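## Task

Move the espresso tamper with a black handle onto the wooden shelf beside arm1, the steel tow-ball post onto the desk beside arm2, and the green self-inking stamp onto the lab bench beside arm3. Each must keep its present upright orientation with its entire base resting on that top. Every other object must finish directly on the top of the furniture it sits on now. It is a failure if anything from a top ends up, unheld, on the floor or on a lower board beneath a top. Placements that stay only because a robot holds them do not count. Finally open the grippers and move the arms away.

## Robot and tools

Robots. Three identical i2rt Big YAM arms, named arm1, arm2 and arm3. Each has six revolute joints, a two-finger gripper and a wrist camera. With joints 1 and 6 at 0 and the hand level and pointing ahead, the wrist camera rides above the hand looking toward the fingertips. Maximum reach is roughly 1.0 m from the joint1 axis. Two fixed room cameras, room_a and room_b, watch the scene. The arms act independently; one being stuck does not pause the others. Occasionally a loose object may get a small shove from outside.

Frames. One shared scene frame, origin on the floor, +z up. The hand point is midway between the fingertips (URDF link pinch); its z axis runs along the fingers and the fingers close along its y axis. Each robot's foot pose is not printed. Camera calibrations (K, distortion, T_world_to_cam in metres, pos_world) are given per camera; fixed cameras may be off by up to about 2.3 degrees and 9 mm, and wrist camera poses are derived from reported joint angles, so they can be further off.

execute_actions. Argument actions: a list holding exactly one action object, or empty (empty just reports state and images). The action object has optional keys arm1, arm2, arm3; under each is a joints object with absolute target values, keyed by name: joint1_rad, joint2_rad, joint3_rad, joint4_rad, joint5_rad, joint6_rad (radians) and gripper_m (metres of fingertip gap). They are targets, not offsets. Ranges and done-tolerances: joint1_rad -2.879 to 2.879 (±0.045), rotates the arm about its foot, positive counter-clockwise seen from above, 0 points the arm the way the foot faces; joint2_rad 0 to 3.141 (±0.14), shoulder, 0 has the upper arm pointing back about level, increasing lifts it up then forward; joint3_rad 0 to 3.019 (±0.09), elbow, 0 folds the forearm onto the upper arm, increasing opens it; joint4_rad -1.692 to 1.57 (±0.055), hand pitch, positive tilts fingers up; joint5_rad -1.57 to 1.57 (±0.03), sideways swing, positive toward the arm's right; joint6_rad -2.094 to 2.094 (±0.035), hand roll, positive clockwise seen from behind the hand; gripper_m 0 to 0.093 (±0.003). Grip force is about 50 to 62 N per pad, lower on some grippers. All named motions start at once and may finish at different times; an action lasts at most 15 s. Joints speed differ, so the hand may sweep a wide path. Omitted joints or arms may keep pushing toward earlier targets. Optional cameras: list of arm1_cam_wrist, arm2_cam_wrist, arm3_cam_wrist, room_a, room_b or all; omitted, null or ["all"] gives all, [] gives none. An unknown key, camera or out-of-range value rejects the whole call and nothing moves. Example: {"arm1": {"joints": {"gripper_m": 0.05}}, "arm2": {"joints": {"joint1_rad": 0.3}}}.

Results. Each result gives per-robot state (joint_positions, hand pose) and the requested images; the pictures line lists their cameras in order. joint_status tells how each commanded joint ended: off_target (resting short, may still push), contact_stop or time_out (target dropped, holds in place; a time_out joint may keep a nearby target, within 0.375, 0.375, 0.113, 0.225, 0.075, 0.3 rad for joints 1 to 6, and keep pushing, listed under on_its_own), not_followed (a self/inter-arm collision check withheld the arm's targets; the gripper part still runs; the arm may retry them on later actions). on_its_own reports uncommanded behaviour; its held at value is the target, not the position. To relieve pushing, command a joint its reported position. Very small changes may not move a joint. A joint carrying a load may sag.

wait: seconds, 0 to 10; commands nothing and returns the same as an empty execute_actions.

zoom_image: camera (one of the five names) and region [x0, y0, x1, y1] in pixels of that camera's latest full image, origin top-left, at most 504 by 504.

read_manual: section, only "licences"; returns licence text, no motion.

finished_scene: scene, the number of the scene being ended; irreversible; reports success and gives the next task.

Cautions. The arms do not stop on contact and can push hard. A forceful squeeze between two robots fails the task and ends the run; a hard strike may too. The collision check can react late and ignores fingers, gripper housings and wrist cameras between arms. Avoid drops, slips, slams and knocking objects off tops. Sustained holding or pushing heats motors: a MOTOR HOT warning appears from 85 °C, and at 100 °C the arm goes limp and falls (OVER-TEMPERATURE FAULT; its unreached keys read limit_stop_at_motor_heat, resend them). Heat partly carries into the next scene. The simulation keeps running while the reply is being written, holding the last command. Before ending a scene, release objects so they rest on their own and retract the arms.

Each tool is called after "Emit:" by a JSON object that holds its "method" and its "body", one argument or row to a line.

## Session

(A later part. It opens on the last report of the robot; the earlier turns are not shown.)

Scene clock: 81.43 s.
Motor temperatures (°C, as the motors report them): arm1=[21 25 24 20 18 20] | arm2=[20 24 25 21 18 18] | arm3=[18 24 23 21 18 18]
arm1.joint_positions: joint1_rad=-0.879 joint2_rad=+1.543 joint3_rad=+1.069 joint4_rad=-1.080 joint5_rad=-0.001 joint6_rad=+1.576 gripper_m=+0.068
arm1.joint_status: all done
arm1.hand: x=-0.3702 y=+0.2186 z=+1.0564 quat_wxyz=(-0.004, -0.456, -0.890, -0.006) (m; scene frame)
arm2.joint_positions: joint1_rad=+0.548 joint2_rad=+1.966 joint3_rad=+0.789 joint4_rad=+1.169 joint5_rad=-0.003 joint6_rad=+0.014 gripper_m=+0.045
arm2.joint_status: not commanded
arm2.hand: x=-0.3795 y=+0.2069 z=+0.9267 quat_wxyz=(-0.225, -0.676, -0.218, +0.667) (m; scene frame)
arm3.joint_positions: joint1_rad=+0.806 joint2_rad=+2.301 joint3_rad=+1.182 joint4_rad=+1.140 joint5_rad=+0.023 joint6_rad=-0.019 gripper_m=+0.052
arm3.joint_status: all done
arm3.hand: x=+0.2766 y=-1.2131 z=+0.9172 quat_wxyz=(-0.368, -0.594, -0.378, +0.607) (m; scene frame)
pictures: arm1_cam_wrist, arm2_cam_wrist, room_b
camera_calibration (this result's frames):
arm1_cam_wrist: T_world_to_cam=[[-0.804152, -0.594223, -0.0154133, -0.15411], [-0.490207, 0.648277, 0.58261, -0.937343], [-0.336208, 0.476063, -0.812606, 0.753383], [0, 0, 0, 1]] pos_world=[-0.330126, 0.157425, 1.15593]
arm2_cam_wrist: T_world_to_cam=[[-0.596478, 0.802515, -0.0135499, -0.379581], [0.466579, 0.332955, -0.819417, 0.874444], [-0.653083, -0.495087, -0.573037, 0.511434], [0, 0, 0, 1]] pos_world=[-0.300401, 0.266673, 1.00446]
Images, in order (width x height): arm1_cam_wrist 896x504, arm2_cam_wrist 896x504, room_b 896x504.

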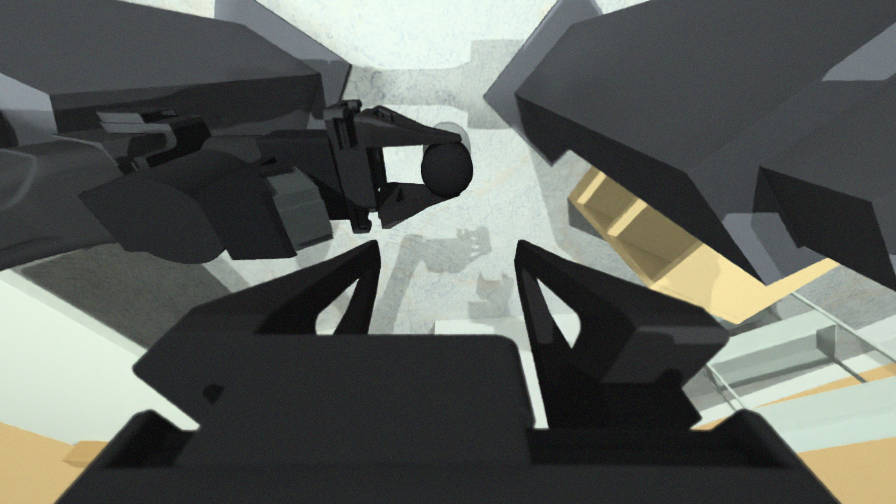

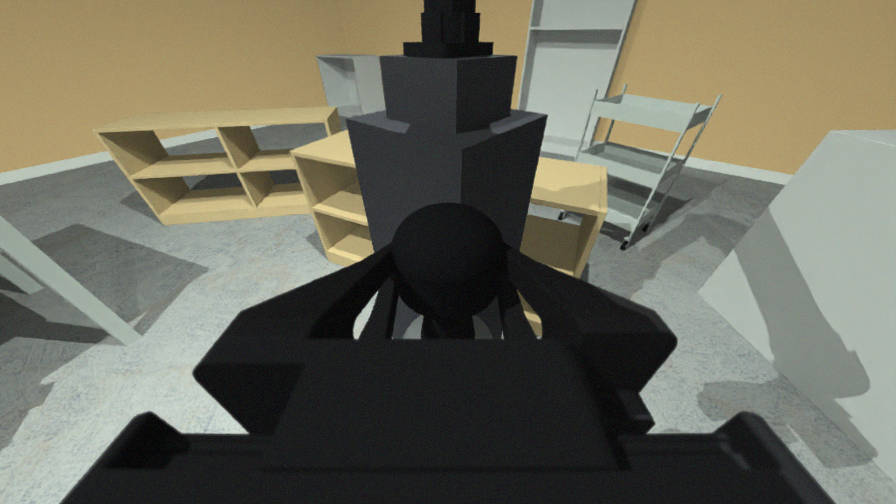

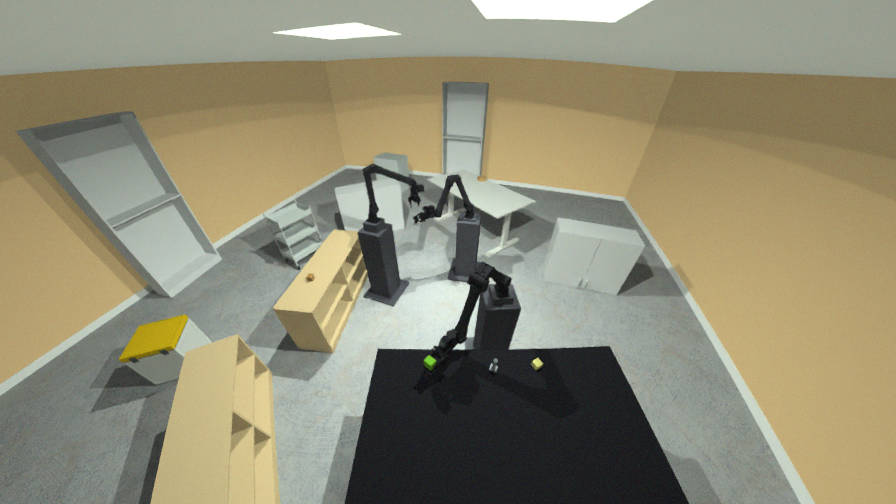

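Emit:
{"method": "execute_actions", "body": {
  "actions": [
    {"arm1":{"joints":{"joint2_rad":1.69,"joint3_rad":0.94,"joint4_rad":-0.77}},"arm3":{"joints":{"joint2_rad":2.45,"joint4_rad":1.29}}}
  ],
  "cameras": ["arm1_cam_wrist","arm2_cam_wrist","arm3_cam_wrist"]
}}

Scene clock: 87.07 s.
Motor temperatures (°C, as the motors report them): arm1=[21 24 23 20 18 20] | arm2=[20 24 25 21 18 18] | arm3=[18 24 23 21 18 18]
arm1.joint_positions: joint1_rad=-0.879 joint2_rad=+1.691 joint3_rad=+0.930 joint4_rad=-0.788 joint5_rad=-0.001 joint6_rad=+1.576 gripper_m=+0.068
arm1.joint_status: all done
arm1.hand: x=-0.3754 y=+0.2144 z=+0.9547 quat_wxyz=(-0.005, -0.456, -0.890, -0.009) (m; scene frame)
arm2.joint_positions: joint1_rad=+0.548 joint2_rad=+1.967 joint3_rad=+0.789 joint4_rad=+1.166 joint5_rad=-0.003 joint6_rad=+0.014 gripper_m=+0.045
arm2.joint_status: not commanded
arm2.hand: x=-0.3795 y=+0.2069 z=+0.9255 quat_wxyz=(-0.225, -0.677, -0.218, +0.666) (m; scene frame)
arm3.joint_positions: joint1_rad=+0.806 joint2_rad=+2.441 joint3_rad=+1.175 joint4_rad=+1.272 joint5_rad=+0.023 joint6_rad=-0.019 gripper_m=+0.052
arm3.joint_status: all done
arm3.hand: x=+0.2860 y=-1.1925 z=+0.8486 quat_wxyz=(-0.366, -0.598, -0.381, +0.603) (m; scene frame)
pictures: arm1_cam_wrist, arm2_cam_wrist, arm3_cam_wrist
camera_calibration (this result's frames):
arm1_cam_wrist: T_world_to_cam=[[-0.804066, -0.594178, -0.0207529, -0.157219], [-0.492735, 0.646443, 0.582515, -0.878402], [-0.332702, 0.478606, -0.812555, 0.671611], [0, 0, 0, 1]] pos_world=[-0.335788, 0.152984, 1.05414]
arm2_cam_wrist: T_world_to_cam=[[-0.596437, 0.802545, -0.0135683, -0.379571], [0.469094, 0.334806, -0.817225, 0.871977], [-0.651317, -0.493788, -0.576159, 0.514058], [0, 0, 0, 1]] pos_world=[-0.300614, 0.266516, 1.00363]
arm3_cam_wrist: T_world_to_cam=[[-0.892871, 0.449828, 0.0208968, 0.774346], [0.249863, 0.533495, -0.808054, 1.2552], [-0.374633, -0.716267, -0.588738, -0.124053], [0, 0, 0, 1]] pos_world=[0.331288, -1.10682, 0.925056]
Images, in order (width x height): arm1_cam_wrist 896x504, arm2_cam_wrist 896x504, arm3_cam_wrist 896x504.

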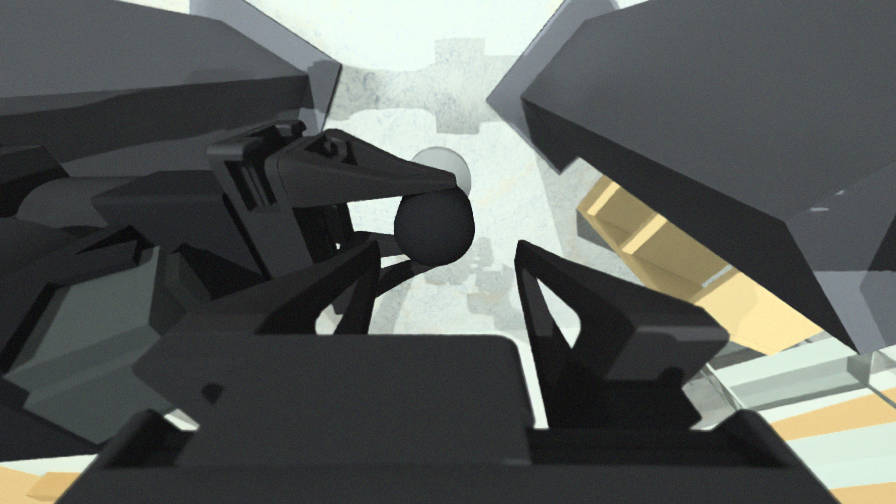

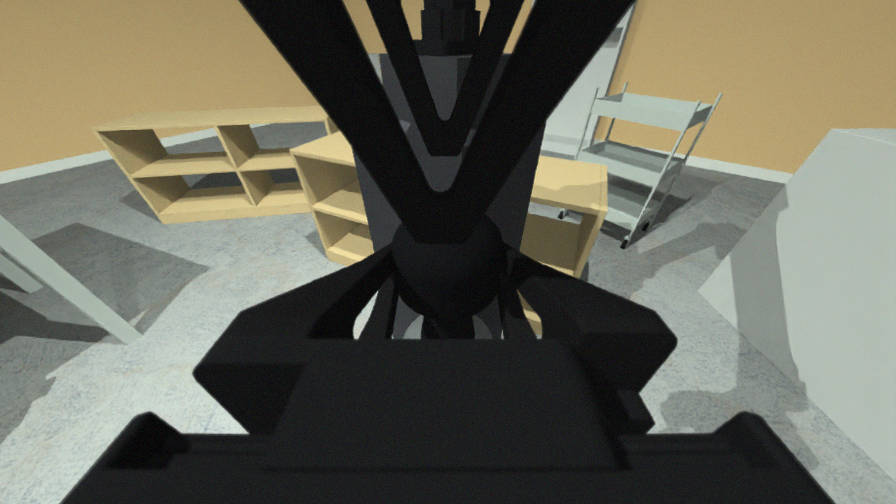

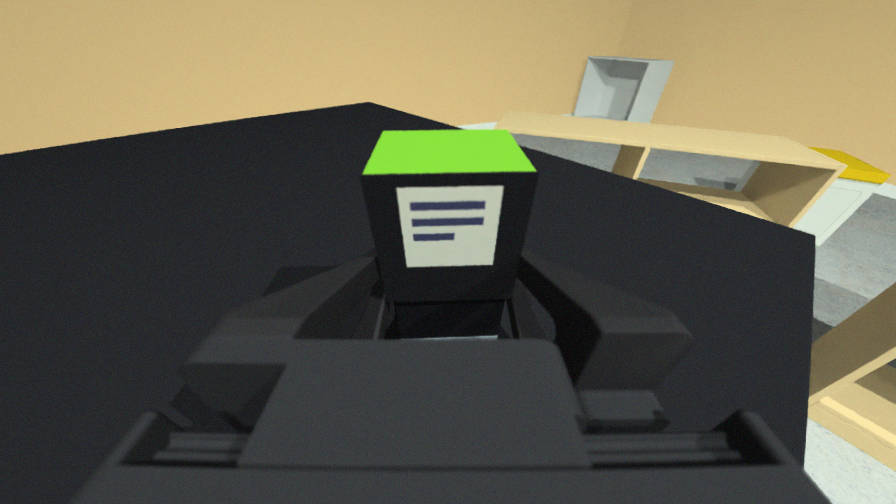

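Emit:
{"method": "execute_actions", "body": {
  "actions": [
    {"arm1":{"joints":{"joint1_rad":-0.868,"joint2_rad":1.775,"joint4_rad":-0.695,"gripper_m":0.062}},"arm3":{"joints":{"joint2_rad":2.515,"joint4_rad":1.33}}}
  ],
  "cameras": ["arm1_cam_wrist","arm2_cam_wrist"]
}}

Scene clock: 91.77 s.
Motor temperatures (°C, as the motors report them): arm1=[21 24 23 20 18 20] | arm2=[20 24 25 21 18 18] | arm3=[18 24 22 21 18 18]
arm1.joint_positions: joint1_rad=-0.878 joint2_rad=+1.770 joint3_rad=+0.930 joint4_rad=-0.713 joint5_rad=-0.001 joint6_rad=+1.576 gripper_m=+0.062
arm1.joint_status: all done
arm1.hand: x=-0.3708 y=+0.2183 z=+0.9234 quat_wxyz=(-0.004, -0.456, -0.890, -0.007) (m; scene frame)
arm2.joint_positions: joint1_rad=+0.548 joint2_rad=+1.967 joint3_rad=+0.789 joint4_rad=+1.166 joint5_rad=-0.003 joint6_rad=+0.014 gripper_m=+0.045
arm2.joint_status: not commanded
arm2.hand: x=-0.3795 y=+0.2069 z=+0.9255 quat_wxyz=(-0.225, -0.677, -0.218, +0.666) (m; scene frame)
arm3.joint_positions: joint1_rad=+0.806 joint2_rad=+2.486 joint3_rad=+1.175 joint4_rad=+1.314 joint5_rad=+0.024 joint6_rad=-0.019 gripper_m=+0.052
arm3.joint_status: all done
arm3.hand: x=+0.2895 y=-1.1847 z=+0.8275 quat_wxyz=(-0.365, -0.600, -0.381, +0.602) (m; scene frame)
pictures: arm1_cam_wrist, arm2_cam_wrist
camera_calibration (this result's frames):
arm1_cam_wrist: T_world_to_cam=[[-0.803455, -0.595135, -0.0165545, -0.155338], [-0.491488, 0.647322, 0.582593, -0.860216], [-0.336005, 0.476224, -0.812595, 0.645256], [0, 0, 0, 1]] pos_world=[-0.330783, 0.157103, 1.02292]
arm2_cam_wrist: T_world_to_cam=[[-0.596437, 0.802545, -0.0135683, -0.379571], [0.469094, 0.334806, -0.817225, 0.871977], [-0.651317, -0.493788, -0.576159, 0.514058], [0, 0, 0, 1]] pos_world=[-0.300614, 0.266516, 1.00363]
Images, in order (width x height): arm1_cam_wrist 896x504, arm2_cam_wrist 896x504.

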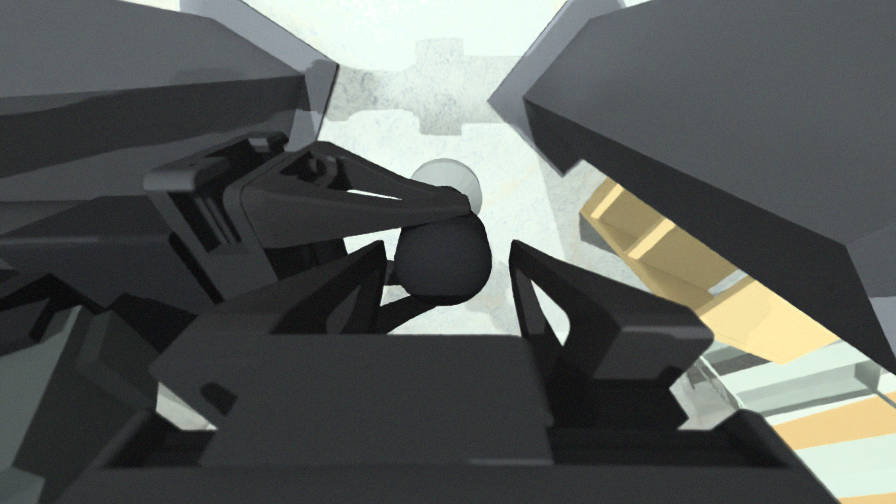

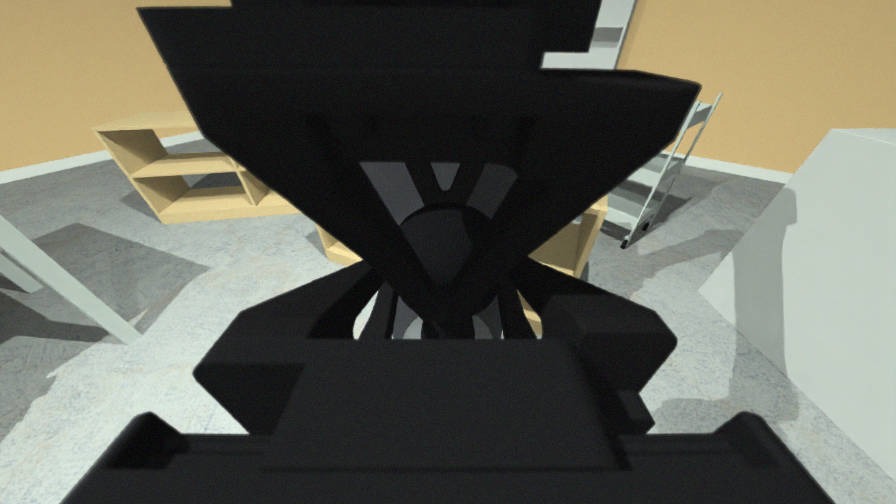

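Close arm1; arm3 has no contact yet, so probe down with joint 4.

Emit:
{"method": "execute_actions", "body": {
  "actions": [
    {"arm1":{"joints":{"joint5_rad":-0.015,"gripper_m":0.03}},"arm3":{"joints":{"joint4_rad":1.26}}}
  ],
  "cameras": ["arm1_cam_wrist","room_a"]
}}

Emit:
{"method": "zoom_image", "body": {
  "camera": "room_a",
  "region": [480,70,620,170]
}}

Scene clock: 97.43 s.
Motor temperatures (°C, as the motors report them): arm1=[21 24 23 20 18 20] | arm2=[20 24 25 21 18 18] | arm3=[18 24 22 21 18 18]
arm1.joint_positions: joint1_rad=-0.878 joint2_rad=+1.770 joint3_rad=+0.931 joint4_rad=-0.707 joint5_rad=-0.010 joint6_rad=+1.576 gripper_m=+0.045
arm1.joint_status: gripper_m off_target (ended at +0.045, target +0.030); the others done
arm1.hand: x=-0.3702 y=+0.2207 z=+0.9237 quat_wxyz=(-0.002, -0.456, -0.890, -0.012) (m; scene frame)
arm2.joint_positions: joint1_rad=+0.548 joint2_rad=+1.967 joint3_rad=+0.789 joint4_rad=+1.165 joint5_rad=-0.002 joint6_rad=+0.014 gripper_m=+0.045
arm2.joint_status: not commanded
arm2.hand: x=-0.3797 y=+0.2071 z=+0.9253 quat_wxyz=(-0.224, -0.677, -0.218, +0.666) (m; scene frame)
arm3.joint_positions: joint1_rad=+0.806 joint2_rad=+2.486 joint3_rad=+1.175 joint4_rad=+1.301 joint5_rad=+0.024 joint6_rad=-0.019 gripper_m=+0.052
arm3.joint_status: all done
arm3.hand: x=+0.2894 y=-1.1848 z=+0.8247 quat_wxyz=(-0.362, -0.603, -0.384, +0.598) (m; scene frame)
pictures: arm1_cam_wrist, room_a
camera_calibration (this result's frames):
arm1_cam_wrist: T_world_to_cam=[[-0.803561, -0.594759, -0.023501, -0.147121], [-0.49134, 0.640515, 0.590191, -0.867112], [-0.335969, 0.485802, -0.806921, 0.637131], [0, 0, 0, 1]] pos_world=[-0.330211, 0.158378, 1.02242]
Images, in order (width x height): arm1_cam_wrist 896x504, room_a 896x504.

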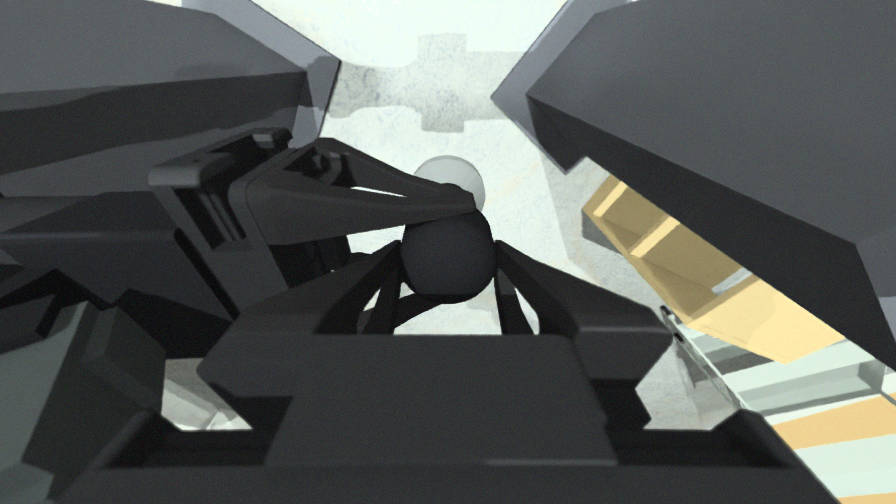

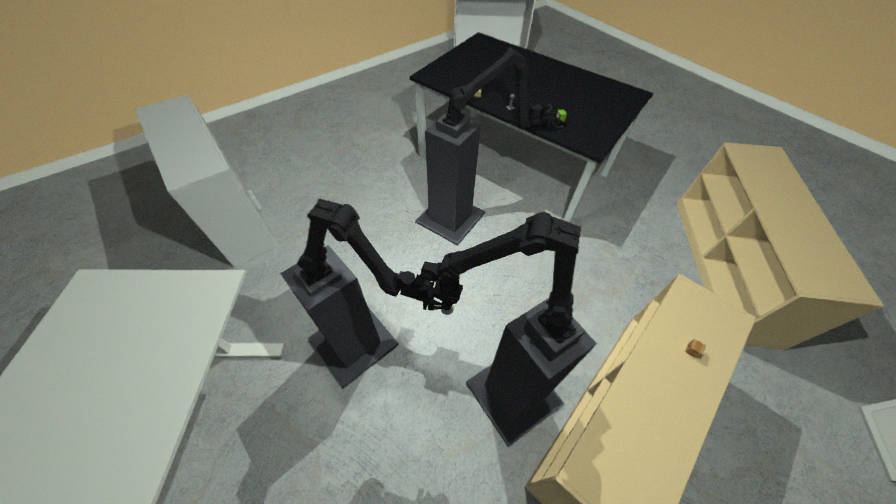

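Region (480, 70, 620, 170) of room_a's 896x504 image, scaled by 3.600, with more detail than that image has; it fills the top 360 rows of this view, and the rest is white.

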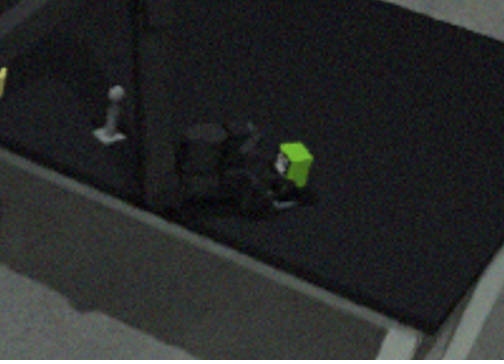

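Emit:
{"method": "execute_actions", "body": {
  "actions": [
    {"arm2":{"joints":{"gripper_m":0.093}},"arm3":{"joints":{"joint4_rad":1.31,"gripper_m":0.093}}}
  ],
  "cameras": []
}}

Emit:
{"method": "execute_actions", "body": {
  "actions": [
    {"arm2":{"joints":{"joint2_rad":1.89,"joint3_rad":0.4,"joint4_rad":1.42}},"arm3":{"joints":{"joint2_rad":2.1,"joint3_rad":1.0}}}
  ],
  "cameras": []
}}

Emit:
{"method": "execute_actions", "body": {
  "actions": [
    {"arm1":{"joints":{"joint1_rad":2.12,"joint6_rad":0}},"arm2":{"joints":{"joint1_rad":1.878,"joint2_rad":1.745,"joint3_rad":0.7,"joint4_rad":1.05}},"arm3":{"joints":{"joint1_rad":1.31,"joint2_rad":1.85,"joint3_rad":1.355,"joint4_rad":-1.09,"joint5_rad":0,"joint6_rad":0}}}
  ],
  "cameras": ["arm1_cam_wrist","arm3_cam_wrist"]
}}

Scene clock: 106.63 s.
Motor temperatures (°C, as the motors report them): arm1=[21 24 23 20 18 20] | arm2=[20 24 25 21 18 18] | arm3=[18 24 22 21 18 18]
arm1.joint_positions: joint1_rad=-0.878 joint2_rad=+1.771 joint3_rad=+0.931 joint4_rad=-0.707 joint5_rad=-0.012 joint6_rad=+1.576 gripper_m=+0.045
arm1.joint_status: not commanded
arm1.hand: x=-0.3705 y=+0.2209 z=+0.9234 quat_wxyz=(-0.001, -0.456, -0.890, -0.012) (m; scene frame)
arm2.joint_positions: joint1_rad=+0.548 joint2_rad=+1.962 joint3_rad=+0.789 joint4_rad=+1.165 joint5_rad=-0.002 joint6_rad=+0.014 gripper_m=+0.093
arm2.joint_status: all done
arm2.hand: x=-0.3798 y=+0.2070 z=+0.9283 quat_wxyz=(-0.225, -0.676, -0.217, +0.668) (m; scene frame)
arm3.joint_positions: joint1_rad=+0.806 joint2_rad=+2.487 joint3_rad=+1.175 joint4_rad=+1.301 joint5_rad=+0.024 joint6_rad=-0.019 gripper_m=+0.093
arm3.joint_status: all done
arm3.hand: x=+0.2895 y=-1.1844 z=+0.8239 quat_wxyz=(-0.362, -0.604, -0.384, +0.598) (m; scene frame)
pictures: none
No camera images: the call's "cameras" was empty. Leave "cameras" out to get every camera's image.

Scene clock: 107.90 s.
Motor temperatures (°C, as the motors report them): arm1=[21 24 23 20 18 20] | arm2=[20 24 25 21 18 18] | arm3=[18 24 22 21 18 18]
arm1.joint_positions: joint1_rad=-0.878 joint2_rad=+1.771 joint3_rad=+0.931 joint4_rad=-0.707 joint5_rad=-0.012 joint6_rad=+1.576 gripper_m=+0.045
arm1.joint_status: not commanded
arm1.hand: x=-0.3705 y=+0.2209 z=+0.9234 quat_wxyz=(-0.001, -0.456, -0.890, -0.012) (m; scene frame)
arm2.joint_positions: joint1_rad=+0.548 joint2_rad=+1.886 joint3_rad=+0.401 joint4_rad=+1.391 joint5_rad=-0.002 joint6_rad=+0.014 gripper_m=+0.093
arm2.joint_status: all done
arm2.hand: x=-0.2660 y=+0.2907 z=+0.8937 quat_wxyz=(-0.215, -0.704, -0.226, +0.638) (m; scene frame)
arm3.joint_positions: joint1_rad=+0.806 joint2_rad=+2.064 joint3_rad=+0.993 joint4_rad=+1.309 joint5_rad=+0.024 joint6_rad=-0.019 gripper_m=+0.093
arm3.joint_status: all done
arm3.hand: x=+0.2991 y=-1.1654 z=+1.0436 quat_wxyz=(-0.407, -0.527, -0.333, +0.668) (m; scene frame)
pictures: none
No camera images: the call's "cameras" was empty. Leave "cameras" out to get every camera's image.

Scene clock: 110.47 s.
Motor temperatures (°C, as the motors report them): arm1=[21 24 23 20 18 20] | arm2=[20 24 25 21 18 18] | arm3=[18 24 22 21 18 18]
arm1.joint_positions: joint1_rad=+2.126 joint2_rad=+1.771 joint3_rad=+0.931 joint4_rad=-0.699 joint5_rad=-0.017 joint6_rad=+0.009 gripper_m=+0.045
arm1.joint_status: all done
arm1.hand: x=-1.0879 y=-0.2335 z=+0.9249 quat_wxyz=(+0.014, +0.971, +0.239, -0.014) (m; scene frame)
arm2.joint_positions: joint1_rad=+1.880 joint2_rad=+1.743 joint3_rad=+0.693 joint4_rad=+1.066 joint5_rad=-0.001 joint6_rad=+0.014 gripper_m=+0.093
arm2.joint_status: all done
arm2.hand: x=+0.3494 y=+0.0318 z=+0.9921 quat_wxyz=(-0.596, -0.392, -0.581, +0.391) (m; scene frame)
arm3.joint_positions: joint1_rad=+1.316 joint2_rad=+1.824 joint3_rad=+1.358 joint4_rad=-1.081 joint5_rad=-0.001 joint6_rad=-0.012 gripper_m=+0.093
arm3.joint_status: all done
arm3.hand: x=+0.6314 y=-1.0747 z=+0.9538 quat_wxyz=(-0.006, -0.676, -0.737, +0.002) (m; scene frame)
pictures: arm1_cam_wrist, arm3_cam_wrist
camera_calibration (this result's frames):
arm1_cam_wrist: T_world_to_cam=[[-0.475943, 0.879242, -0.0203157, -0.296246], [0.725235, 0.405435, 0.556468, 0.370232], [0.497507, 0.250113, -0.83062, 1.49132], [0, 0, 0, 1]] pos_world=[-1.15144, -0.262633, 1.02668]
arm3_cam_wrist: T_world_to_cam=[[-0.996255, -0.086421, 0.0028031, 0.533754], [-0.0691038, 0.815271, 0.574941, 0.376208], [-0.0519723, 0.572594, -0.81819, 1.5519], [0, 0, 0, 1]] pos_world=[0.638409, -1.14919, 1.05195]
Images, in order (width x height): arm1_cam_wrist 896x504, arm3_cam_wrist 896x504.

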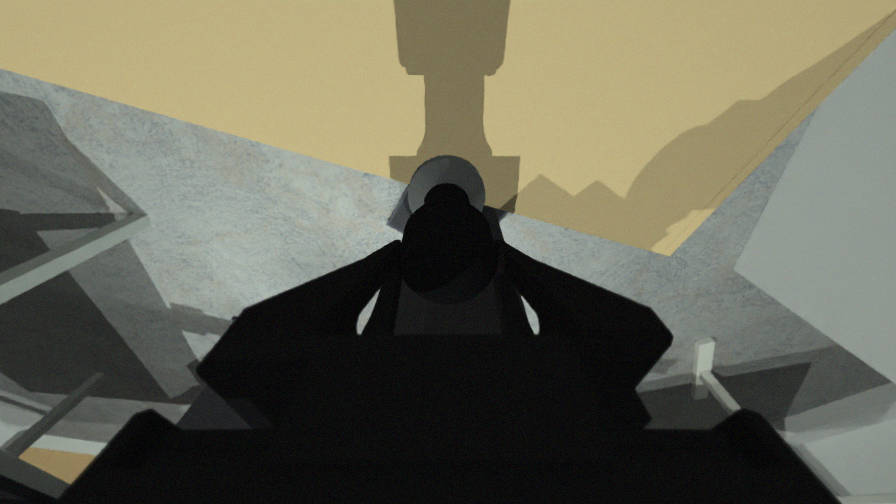

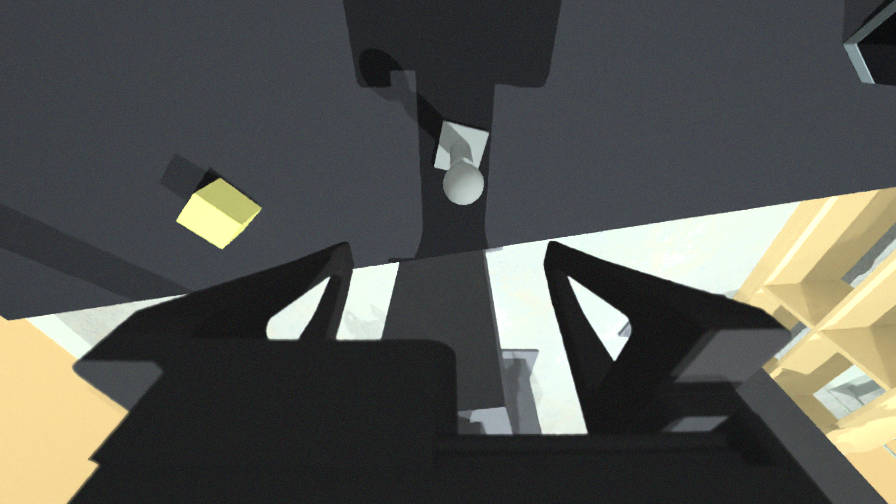

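Emit:
{"method": "execute_actions", "body": {
  "actions": [
    {"arm1":{"joints":{"joint2_rad":2.375,"joint3_rad":1.33,"joint4_rad":-0.49,"joint5_rad":0.01}},"arm3":{"joints":{"joint1_rad":1.285,"joint2_rad":1.97,"joint3_rad":1.30,"joint4_rad":-0.90}}}
  ],
  "cameras": ["arm1_cam_wrist","arm3_cam_wrist"]
}}

Scene clock: 117.77 s.
Motor temperatures (°C, as the motors report them): arm1=[21 24 23 20 18 20] | arm2=[20 24 26 21 18 18] | arm3=[18 24 22 21 18 18]
arm1.joint_positions: joint1_rad=+2.126 joint2_rad=+2.393 joint3_rad=+1.311 joint4_rad=-0.492 joint5_rad=+0.008 joint6_rad=+0.009 gripper_m=+0.045
arm1.joint_status: all done
arm1.hand: x=-1.1759 y=-0.2764 z=+0.7224 quat_wxyz=(-0.002, +0.971, +0.239, +0.000) (m; scene frame)
arm2.joint_positions: joint1_rad=+1.880 joint2_rad=+1.743 joint3_rad=+0.693 joint4_rad=+1.066 joint5_rad=-0.001 joint6_rad=+0.014 gripper_m=+0.093
arm2.joint_status: not commanded
arm2.hand: x=+0.3494 y=+0.0318 z=+0.9921 quat_wxyz=(-0.596, -0.392, -0.581, +0.391) (m; scene frame)
arm3.joint_positions: joint1_rad=+1.296 joint2_rad=+1.964 joint3_rad=+1.296 joint4_rad=-0.909 joint5_rad=-0.001 joint6_rad=-0.012 gripper_m=+0.093
arm3.joint_status: all done
arm3.hand: x=+0.6209 y=-1.0729 z=+0.8632 quat_wxyz=(+0.005, -0.683, -0.730, -0.008) (m; scene frame)
pictures: arm1_cam_wrist, arm3_cam_wrist
camera_calibration (this result's frames):
arm1_cam_wrist: T_world_to_cam=[[-0.475529, 0.87969, 0.00431424, -0.321704], [0.714357, 0.383285, 0.58548, 0.52434], [0.513387, 0.281494, -0.810675, 1.39054], [0, 0, 0, 1]] pos_world=[-1.24143, -0.3094, 0.821671]
arm3_cam_wrist: T_world_to_cam=[[-0.997786, -0.0664499, 0.00271394, 0.546153], [-0.0515991, 0.799248, 0.598782, 0.377465], [-0.0419581, 0.597316, -0.800908, 1.48155], [0, 0, 0, 1]] pos_world=[0.626584, -1.15035, 0.95908]
Images, in order (width x height): arm1_cam_wrist 896x504, arm3_cam_wrist 896x504.

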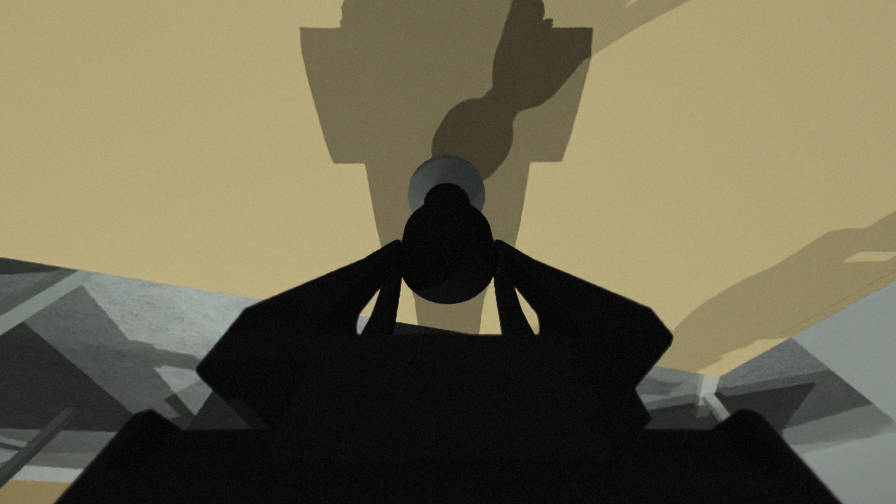

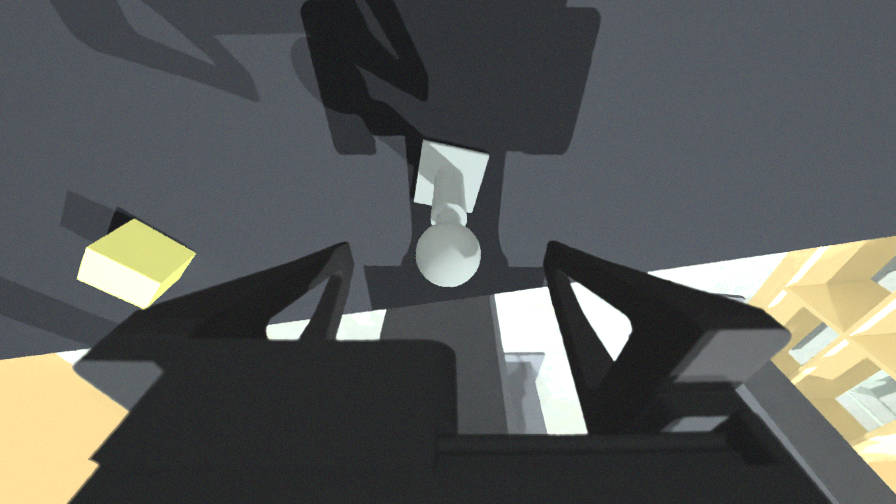

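Emit:
{"method": "execute_actions", "body": {
  "actions": [
    {"arm1":{"joints":{"joint2_rad":2.44,"joint4_rad":-0.43}},"arm3":{"joints":{"joint4_rad":-0.876,"gripper_m":0.012}}}
  ],
  "cameras": ["arm1_cam_wrist","arm3_cam_wrist"]
}}

Scene clock: 123.40 s.
Motor temperatures (°C, as the motors report them): arm1=[21 25 22 20 18 20] | arm2=[20 24 26 21 18 18] | arm3=[18 24 23 21 18 18]
arm1.joint_positions: joint1_rad=+2.126 joint2_rad=+2.444 joint3_rad=+1.311 joint4_rad=-0.445 joint5_rad=+0.008 joint6_rad=+0.009 gripper_m=+0.045
arm1.joint_status: all done
arm1.hand: x=-1.1687 y=-0.2726 z=+0.6970 quat_wxyz=(-0.003, +0.971, +0.239, +0.002) (m; scene frame)
arm2.joint_positions: joint1_rad=+1.880 joint2_rad=+1.743 joint3_rad=+0.693 joint4_rad=+1.066 joint5_rad=-0.001 joint6_rad=+0.014 gripper_m=+0.093
arm2.joint_status: not commanded
arm2.hand: x=+0.3494 y=+0.0318 z=+0.9921 quat_wxyz=(-0.596, -0.392, -0.581, +0.391) (m; scene frame)
arm3.joint_positions: joint1_rad=+1.296 joint2_rad=+1.964 joint3_rad=+1.296 joint4_rad=-0.884 joint5_rad=-0.001 joint6_rad=-0.012 gripper_m=+0.028
arm3.joint_status: gripper_m off_target (ended at +0.028, target +0.012); the others done
arm3.hand: x=+0.6212 y=-1.0789 z=+0.8631 quat_wxyz=(-0.004, -0.683, -0.730, +0.000) (m; scene frame)
pictures: arm1_cam_wrist, arm3_cam_wrist
camera_calibration (this result's frames):
arm1_cam_wrist: T_world_to_cam=[[-0.475555, 0.879675, 0.00429567, -0.321507], [0.71218, 0.382131, 0.588877, 0.527312], [0.516379, 0.283103, -0.808212, 1.3674], [0, 0, 0, 1]] pos_world=[-1.23453, -0.305796, 0.796009]
arm3_cam_wrist: T_world_to_cam=[[-0.997795, -0.0662961, 0.00299465, 0.546013], [-0.0523205, 0.81361, 0.579053, 0.415267], [-0.0408254, 0.577619, -0.815285, 1.47556], [0, 0, 0, 1]] pos_world=[0.626777, -1.15398, 0.960907]
Images, in order (width x height): arm1_cam_wrist 896x504, arm3_cam_wrist 896x504.

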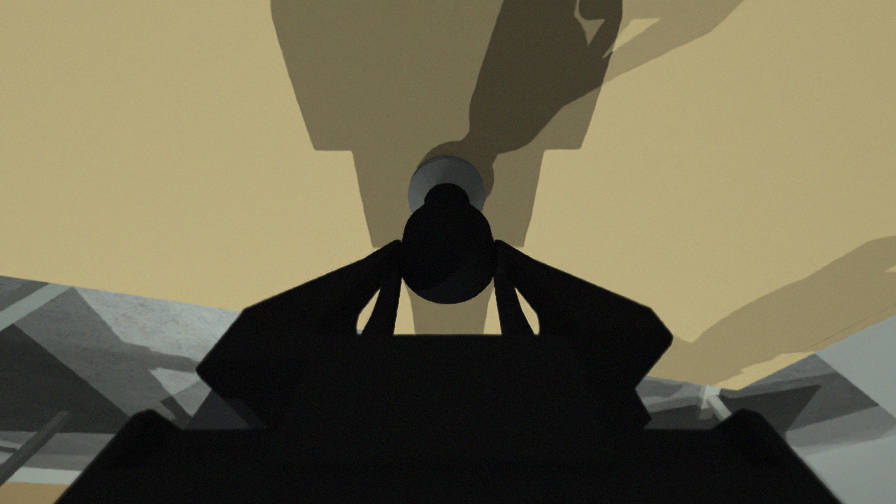

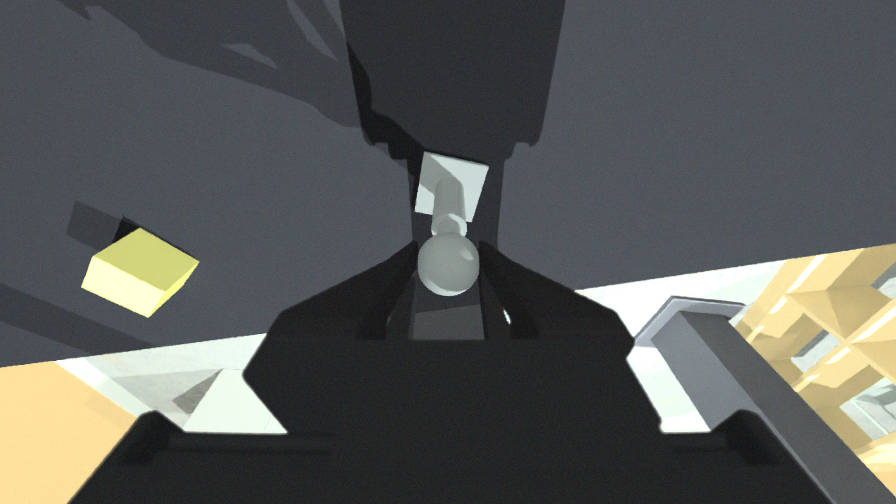

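Emit:
{"method": "execute_actions", "body": {
  "actions": [
    {"arm1":{"joints":{"joint2_rad":2.468,"joint4_rad":-0.41}},"arm3":{"joints":{"joint2_rad":1.63,"joint4_rad":-1.26}}}
  ],
  "cameras": []
}}

Emit:
{"method": "execute_actions", "body": {
  "actions": [
    {"arm1":{"joints":{"gripper_m":0.093}},"arm3":{"joints":{"joint1_rad":-1.505,"joint6_rad":1.58}}}
  ],
  "cameras": ["arm1_cam_wrist","arm2_cam_wrist"]
}}

Scene clock: 129.03 s.
Motor temperatures (°C, as the motors report them): arm1=[21 25 22 20 18 20] | arm2=[20 23 26 21 18 18] | arm3=[18 24 23 21 18 18]
arm1.joint_positions: joint1_rad=+2.126 joint2_rad=+2.448 joint3_rad=+1.311 joint4_rad=-0.432 joint5_rad=+0.008 joint6_rad=+0.009 gripper_m=+0.045
arm1.joint_status: all done
arm1.hand: x=-1.1703 y=-0.2735 z=+0.6951 quat_wxyz=(-0.002, +0.971, +0.239, -0.003) (m; scene frame)
arm2.joint_positions: joint1_rad=+1.880 joint2_rad=+1.743 joint3_rad=+0.693 joint4_rad=+1.066 joint5_rad=-0.001 joint6_rad=+0.014 gripper_m=+0.093
arm2.joint_status: not commanded
arm2.hand: x=+0.3494 y=+0.0318 z=+0.9921 quat_wxyz=(-0.596, -0.392, -0.581, +0.391) (m; scene frame)
arm3.joint_positions: joint1_rad=+1.296 joint2_rad=+1.616 joint3_rad=+1.284 joint4_rad=-1.251 joint5_rad=-0.001 joint6_rad=-0.012 gripper_m=+0.028
arm3.joint_status: all done
arm3.hand: x=+0.6169 y=-1.0118 z=+1.0274 quat_wxyz=(+0.007, -0.683, -0.730, -0.010) (m; scene frame)
pictures: none
No camera images: the call's "cameras" was empty. Leave "cameras" out to get every camera's image.

Scene clock: 131.53 s.
Motor temperatures (°C, as the motors report them): arm1=[21 25 22 20 18 20] | arm2=[20 23 26 21 18 18] | arm3=[18 24 23 21 18 18]
arm1.joint_positions: joint1_rad=+2.126 joint2_rad=+2.448 joint3_rad=+1.311 joint4_rad=-0.429 joint5_rad=+0.008 joint6_rad=+0.009 gripper_m=+0.093
arm1.joint_status: all done
arm1.hand: x=-1.1710 y=-0.2738 z=+0.6951 quat_wxyz=(-0.002, +0.971, +0.239, -0.004) (m; scene frame)
arm2.joint_positions: joint1_rad=+1.880 joint2_rad=+1.743 joint3_rad=+0.693 joint4_rad=+1.066 joint5_rad=-0.001 joint6_rad=+0.014 gripper_m=+0.093
arm2.joint_status: not commanded
arm2.hand: x=+0.3494 y=+0.0318 z=+0.9921 quat_wxyz=(-0.596, -0.392, -0.581, +0.391) (m; scene frame)
arm3.joint_positions: joint1_rad=-1.506 joint2_rad=+1.623 joint3_rad=+1.284 joint4_rad=-1.251 joint5_rad=+0.001 joint6_rad=+1.566 gripper_m=+0.028
arm3.joint_status: all done
arm3.hand: x=+0.4138 y=-0.1182 z=+1.0350 quat_wxyz=(+0.005, -0.198, +0.980, -0.003) (m; scene frame)
pictures: arm1_cam_wrist, arm2_cam_wrist
camera_calibration (this result's frames):
arm1_cam_wrist: T_world_to_cam=[[-0.47547, 0.879719, 0.00473413, -0.321762], [0.718974, 0.385478, 0.578345, 0.546718], [0.506956, 0.278389, -0.815779, 1.36034], [0, 0, 0, 1]] pos_world=[-1.2357, -0.306391, 0.795066]
arm2_cam_wrist: T_world_to_cam=[[-0.921417, -0.388376, -0.0124549, 0.346897], [-0.205361, 0.513925, -0.832892, 0.888571], [0.329876, -0.764882, -0.553296, 0.583825], [0, 0, 0, 1]] pos_world=[0.309524, 0.124626, 1.06743]
Images, in order (width x height): arm1_cam_wrist 896x504, arm2_cam_wrist 896x504.

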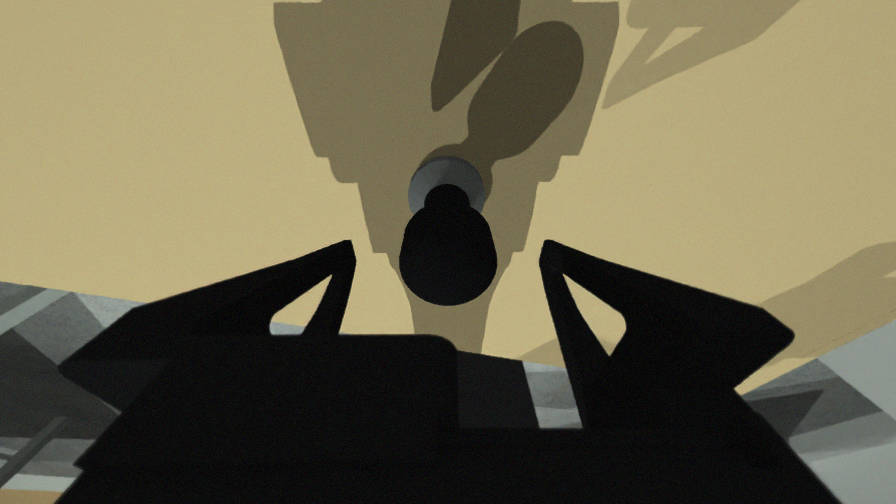

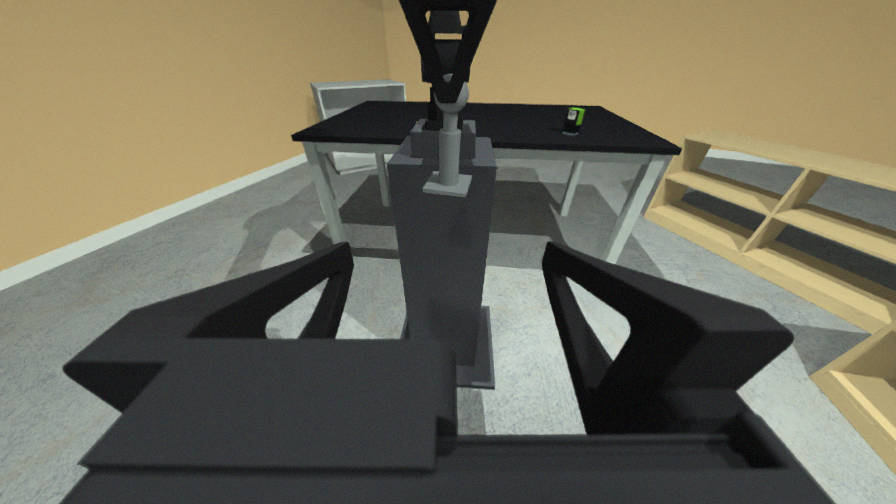

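Emit:
{"method": "execute_actions", "body": {
  "actions": [
    {"arm1":{"joints":{"joint2_rad":2.0,"joint4_rad":-0.9}},"arm2":{"joints":{"joint2_rad":2.01,"joint3_rad":1.26,"joint4_rad":0.765}}}
  ],
  "cameras": ["arm3_cam_wrist","arm2_cam_wrist"]
}}

Scene clock: 137.20 s.
Motor temperatures (°C, as the motors report them): arm1=[21 25 22 20 18 20] | arm2=[20 24 26 21 18 18] | arm3=[18 24 23 21 18 18]
arm1.joint_positions: joint1_rad=+2.126 joint2_rad=+1.988 joint3_rad=+1.325 joint4_rad=-0.883 joint5_rad=+0.008 joint6_rad=+0.009 gripper_m=+0.093
arm1.joint_status: all done
arm1.hand: x=-1.1941 y=-0.2854 z=+0.9354 quat_wxyz=(+0.001, +0.971, +0.239, -0.013) (m; scene frame)
arm2.joint_positions: joint1_rad=+1.880 joint2_rad=+2.004 joint3_rad=+1.225 joint4_rad=+0.777 joint5_rad=-0.001 joint6_rad=+0.014 gripper_m=+0.093
arm2.joint_status: all done
arm2.hand: x=+0.4152 y=-0.1256 z=+1.0044 quat_wxyz=(-0.591, -0.396, -0.587, +0.388) (m; scene frame)
arm3.joint_positions: joint1_rad=-1.506 joint2_rad=+1.623 joint3_rad=+1.284 joint4_rad=-1.251 joint5_rad=+0.001 joint6_rad=+1.566 gripper_m=+0.028
arm3.joint_status: not commanded
arm3.hand: x=+0.4138 y=-0.1182 z=+1.0350 quat_wxyz=(+0.005, -0.198, +0.980, -0.003) (m; scene frame)
pictures: arm2_cam_wrist, arm3_cam_wrist
camera_calibration (this result's frames):
arm2_cam_wrist: T_world_to_cam=[[-0.921507, -0.388161, -0.0125033, 0.346684], [-0.210958, 0.527333, -0.823053, 0.987405], [0.326071, -0.755812, -0.567826, 0.465855], [0, 0, 0, 1]] pos_world=[0.375871, -0.0340229, 1.08155]
arm3_cam_wrist: T_world_to_cam=[[0.386958, -0.921955, 0.0162341, -0.285629], [-0.756351, -0.307282, 0.577505, -0.316268], [-0.527445, -0.235748, -0.816226, 1.15851], [0, 0, 0, 1]] pos_world=[0.482367, -0.0874034, 1.13289]
Images, in order (width x height): arm2_cam_wrist 896x504, arm3_cam_wrist 896x504.

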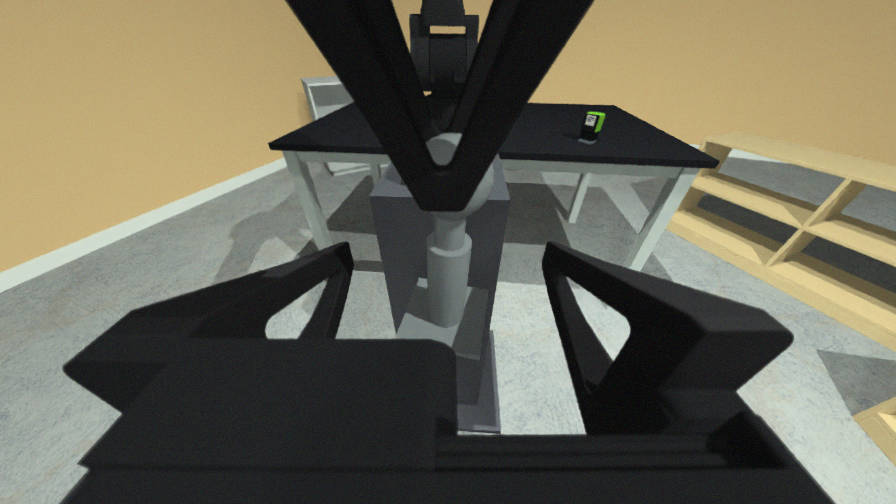

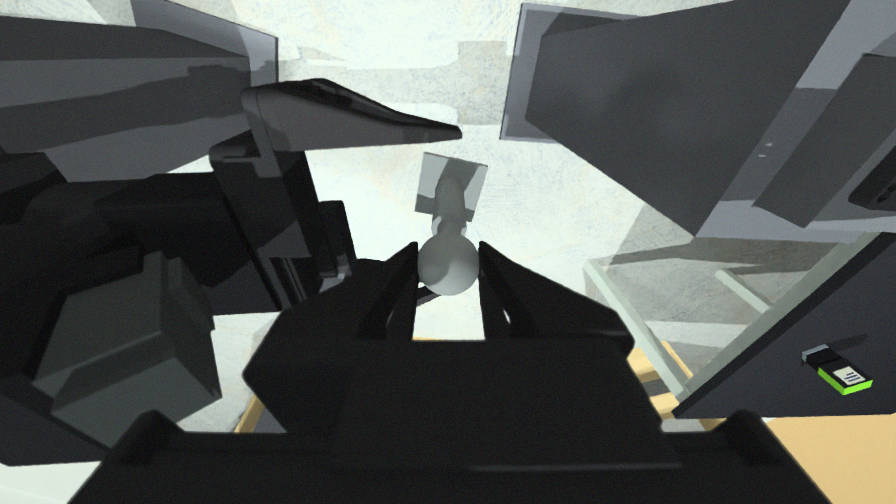

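Slightly high; drop about 6 mm and bring the post forward.

Emit:
{"method": "execute_actions", "body": {
  "actions": [
    {"arm3":{"joints":{"joint4_rad":-1.225}},"arm2":{"joints":{"joint4_rad":0.74,"gripper_m":0.05}}}
  ],
  "cameras": []
}}

Emit:
{"method": "execute_actions", "body": {
  "actions": [
    {"arm2":{"joints":{"gripper_m":0.005}}}
  ],
  "cameras": ["arm3_cam_wrist","arm2_cam_wrist"]
}}

Scene clock: 142.40 s.
Motor temperatures (°C, as the motors report them): arm1=[21 25 22 20 18 20] | arm2=[20 24 27 21 18 18] | arm3=[18 24 24 21 18 18]
arm1.joint_positions: joint1_rad=+2.126 joint2_rad=+1.988 joint3_rad=+1.325 joint4_rad=-0.883 joint5_rad=+0.008 joint6_rad=+0.009 gripper_m=+0.093
arm1.joint_status: not commanded
arm1.hand: x=-1.1941 y=-0.2854 z=+0.9354 quat_wxyz=(+0.001, +0.971, +0.239, -0.013) (m; scene frame)
arm2.joint_positions: joint1_rad=+1.880 joint2_rad=+2.004 joint3_rad=+1.225 joint4_rad=+0.756 joint5_rad=-0.001 joint6_rad=+0.014 gripper_m=+0.050
arm2.joint_status: all done
arm2.hand: x=+0.4152 y=-0.1255 z=+0.9993 quat_wxyz=(-0.585, -0.400, -0.593, +0.384) (m; scene frame)
arm3.joint_positions: joint1_rad=-1.506 joint2_rad=+1.623 joint3_rad=+1.284 joint4_rad=-1.233 joint5_rad=+0.001 joint6_rad=+1.566 gripper_m=+0.028
arm3.joint_status: all done
arm3.hand: x=+0.4122 y=-0.1142 z=+1.0350 quat_wxyz=(+0.003, -0.198, +0.980, +0.005) (m; scene frame)
pictures: none
No camera images: the call's "cameras" was empty. Leave "cameras" out to get every camera's image.

Scene clock: 143.00 s.
Motor temperatures (°C, as the motors report them): arm1=[21 25 22 20 18 20] | arm2=[20 24 27 21 18 18] | arm3=[18 24 24 21 18 18]
arm1.joint_positions: joint1_rad=+2.126 joint2_rad=+1.988 joint3_rad=+1.325 joint4_rad=-0.883 joint5_rad=+0.008 joint6_rad=+0.009 gripper_m=+0.093
arm1.joint_status: not commanded
arm1.hand: x=-1.1941 y=-0.2854 z=+0.9354 quat_wxyz=(+0.001, +0.971, +0.239, -0.013) (m; scene frame)
arm2.joint_positions: joint1_rad=+1.880 joint2_rad=+2.004 joint3_rad=+1.225 joint4_rad=+0.756 joint5_rad=+0.000 joint6_rad=+0.014 gripper_m=+0.019
arm2.joint_status: gripper_m off_target (ended at +0.019, target +0.005)
arm2.hand: x=+0.4150 y=-0.1256 z=+0.9993 quat_wxyz=(-0.584, -0.400, -0.592, +0.384) (m; scene frame)
arm3.joint_positions: joint1_rad=-1.506 joint2_rad=+1.623 joint3_rad=+1.284 joint4_rad=-1.233 joint5_rad=+0.002 joint6_rad=+1.567 gripper_m=+0.028
arm3.joint_status: not commanded
arm3.hand: x=+0.4123 y=-0.1141 z=+1.0350 quat_wxyz=(+0.004, -0.197, +0.980, +0.006) (m; scene frame)
pictures: arm2_cam_wrist, arm3_cam_wrist
camera_calibration (this result's frames):
arm2_cam_wrist: T_world_to_cam=[[-0.922058, -0.386848, -0.0125305, 0.34684], [-0.216958, 0.543392, -0.810959, 0.975546], [0.320527, -0.745033, -0.584969, 0.483766], [0, 0, 0, 1]] pos_world=[0.376399, -0.0355086, 1.07846]
arm3_cam_wrist: T_world_to_cam=[[0.386418, -0.922322, -0.00169704, -0.262482], [-0.753186, -0.316617, 0.576598, -0.317567], [-0.532346, -0.221529, -0.817027, 1.16316], [0, 0, 0, 1]] pos_world=[0.481446, -0.0849655, 1.133]
Images, in order (width x height): arm2_cam_wrist 896x504, arm3_cam_wrist 896x504.

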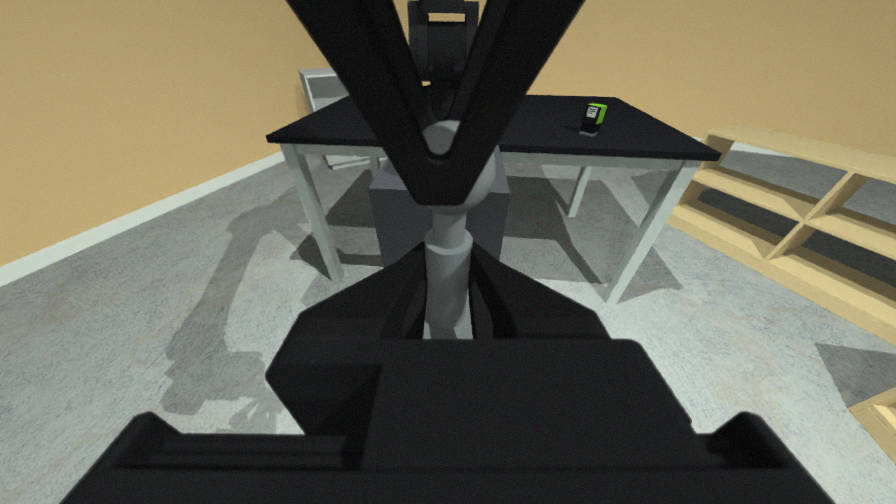

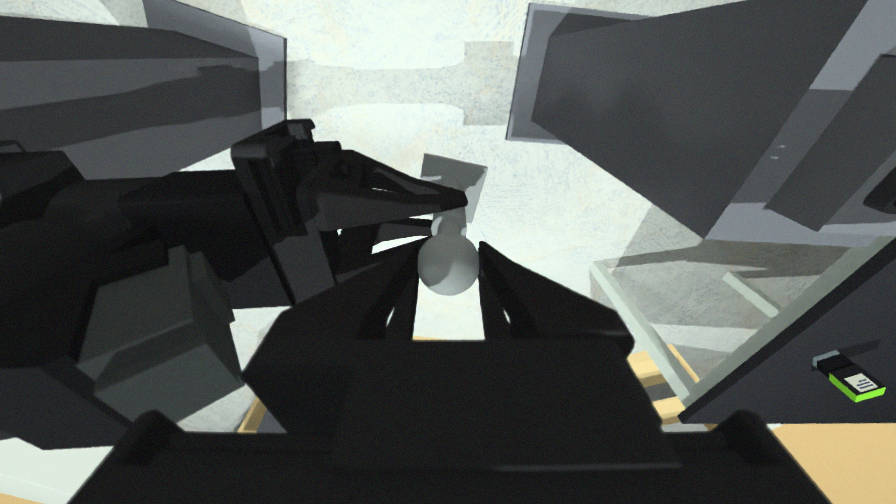

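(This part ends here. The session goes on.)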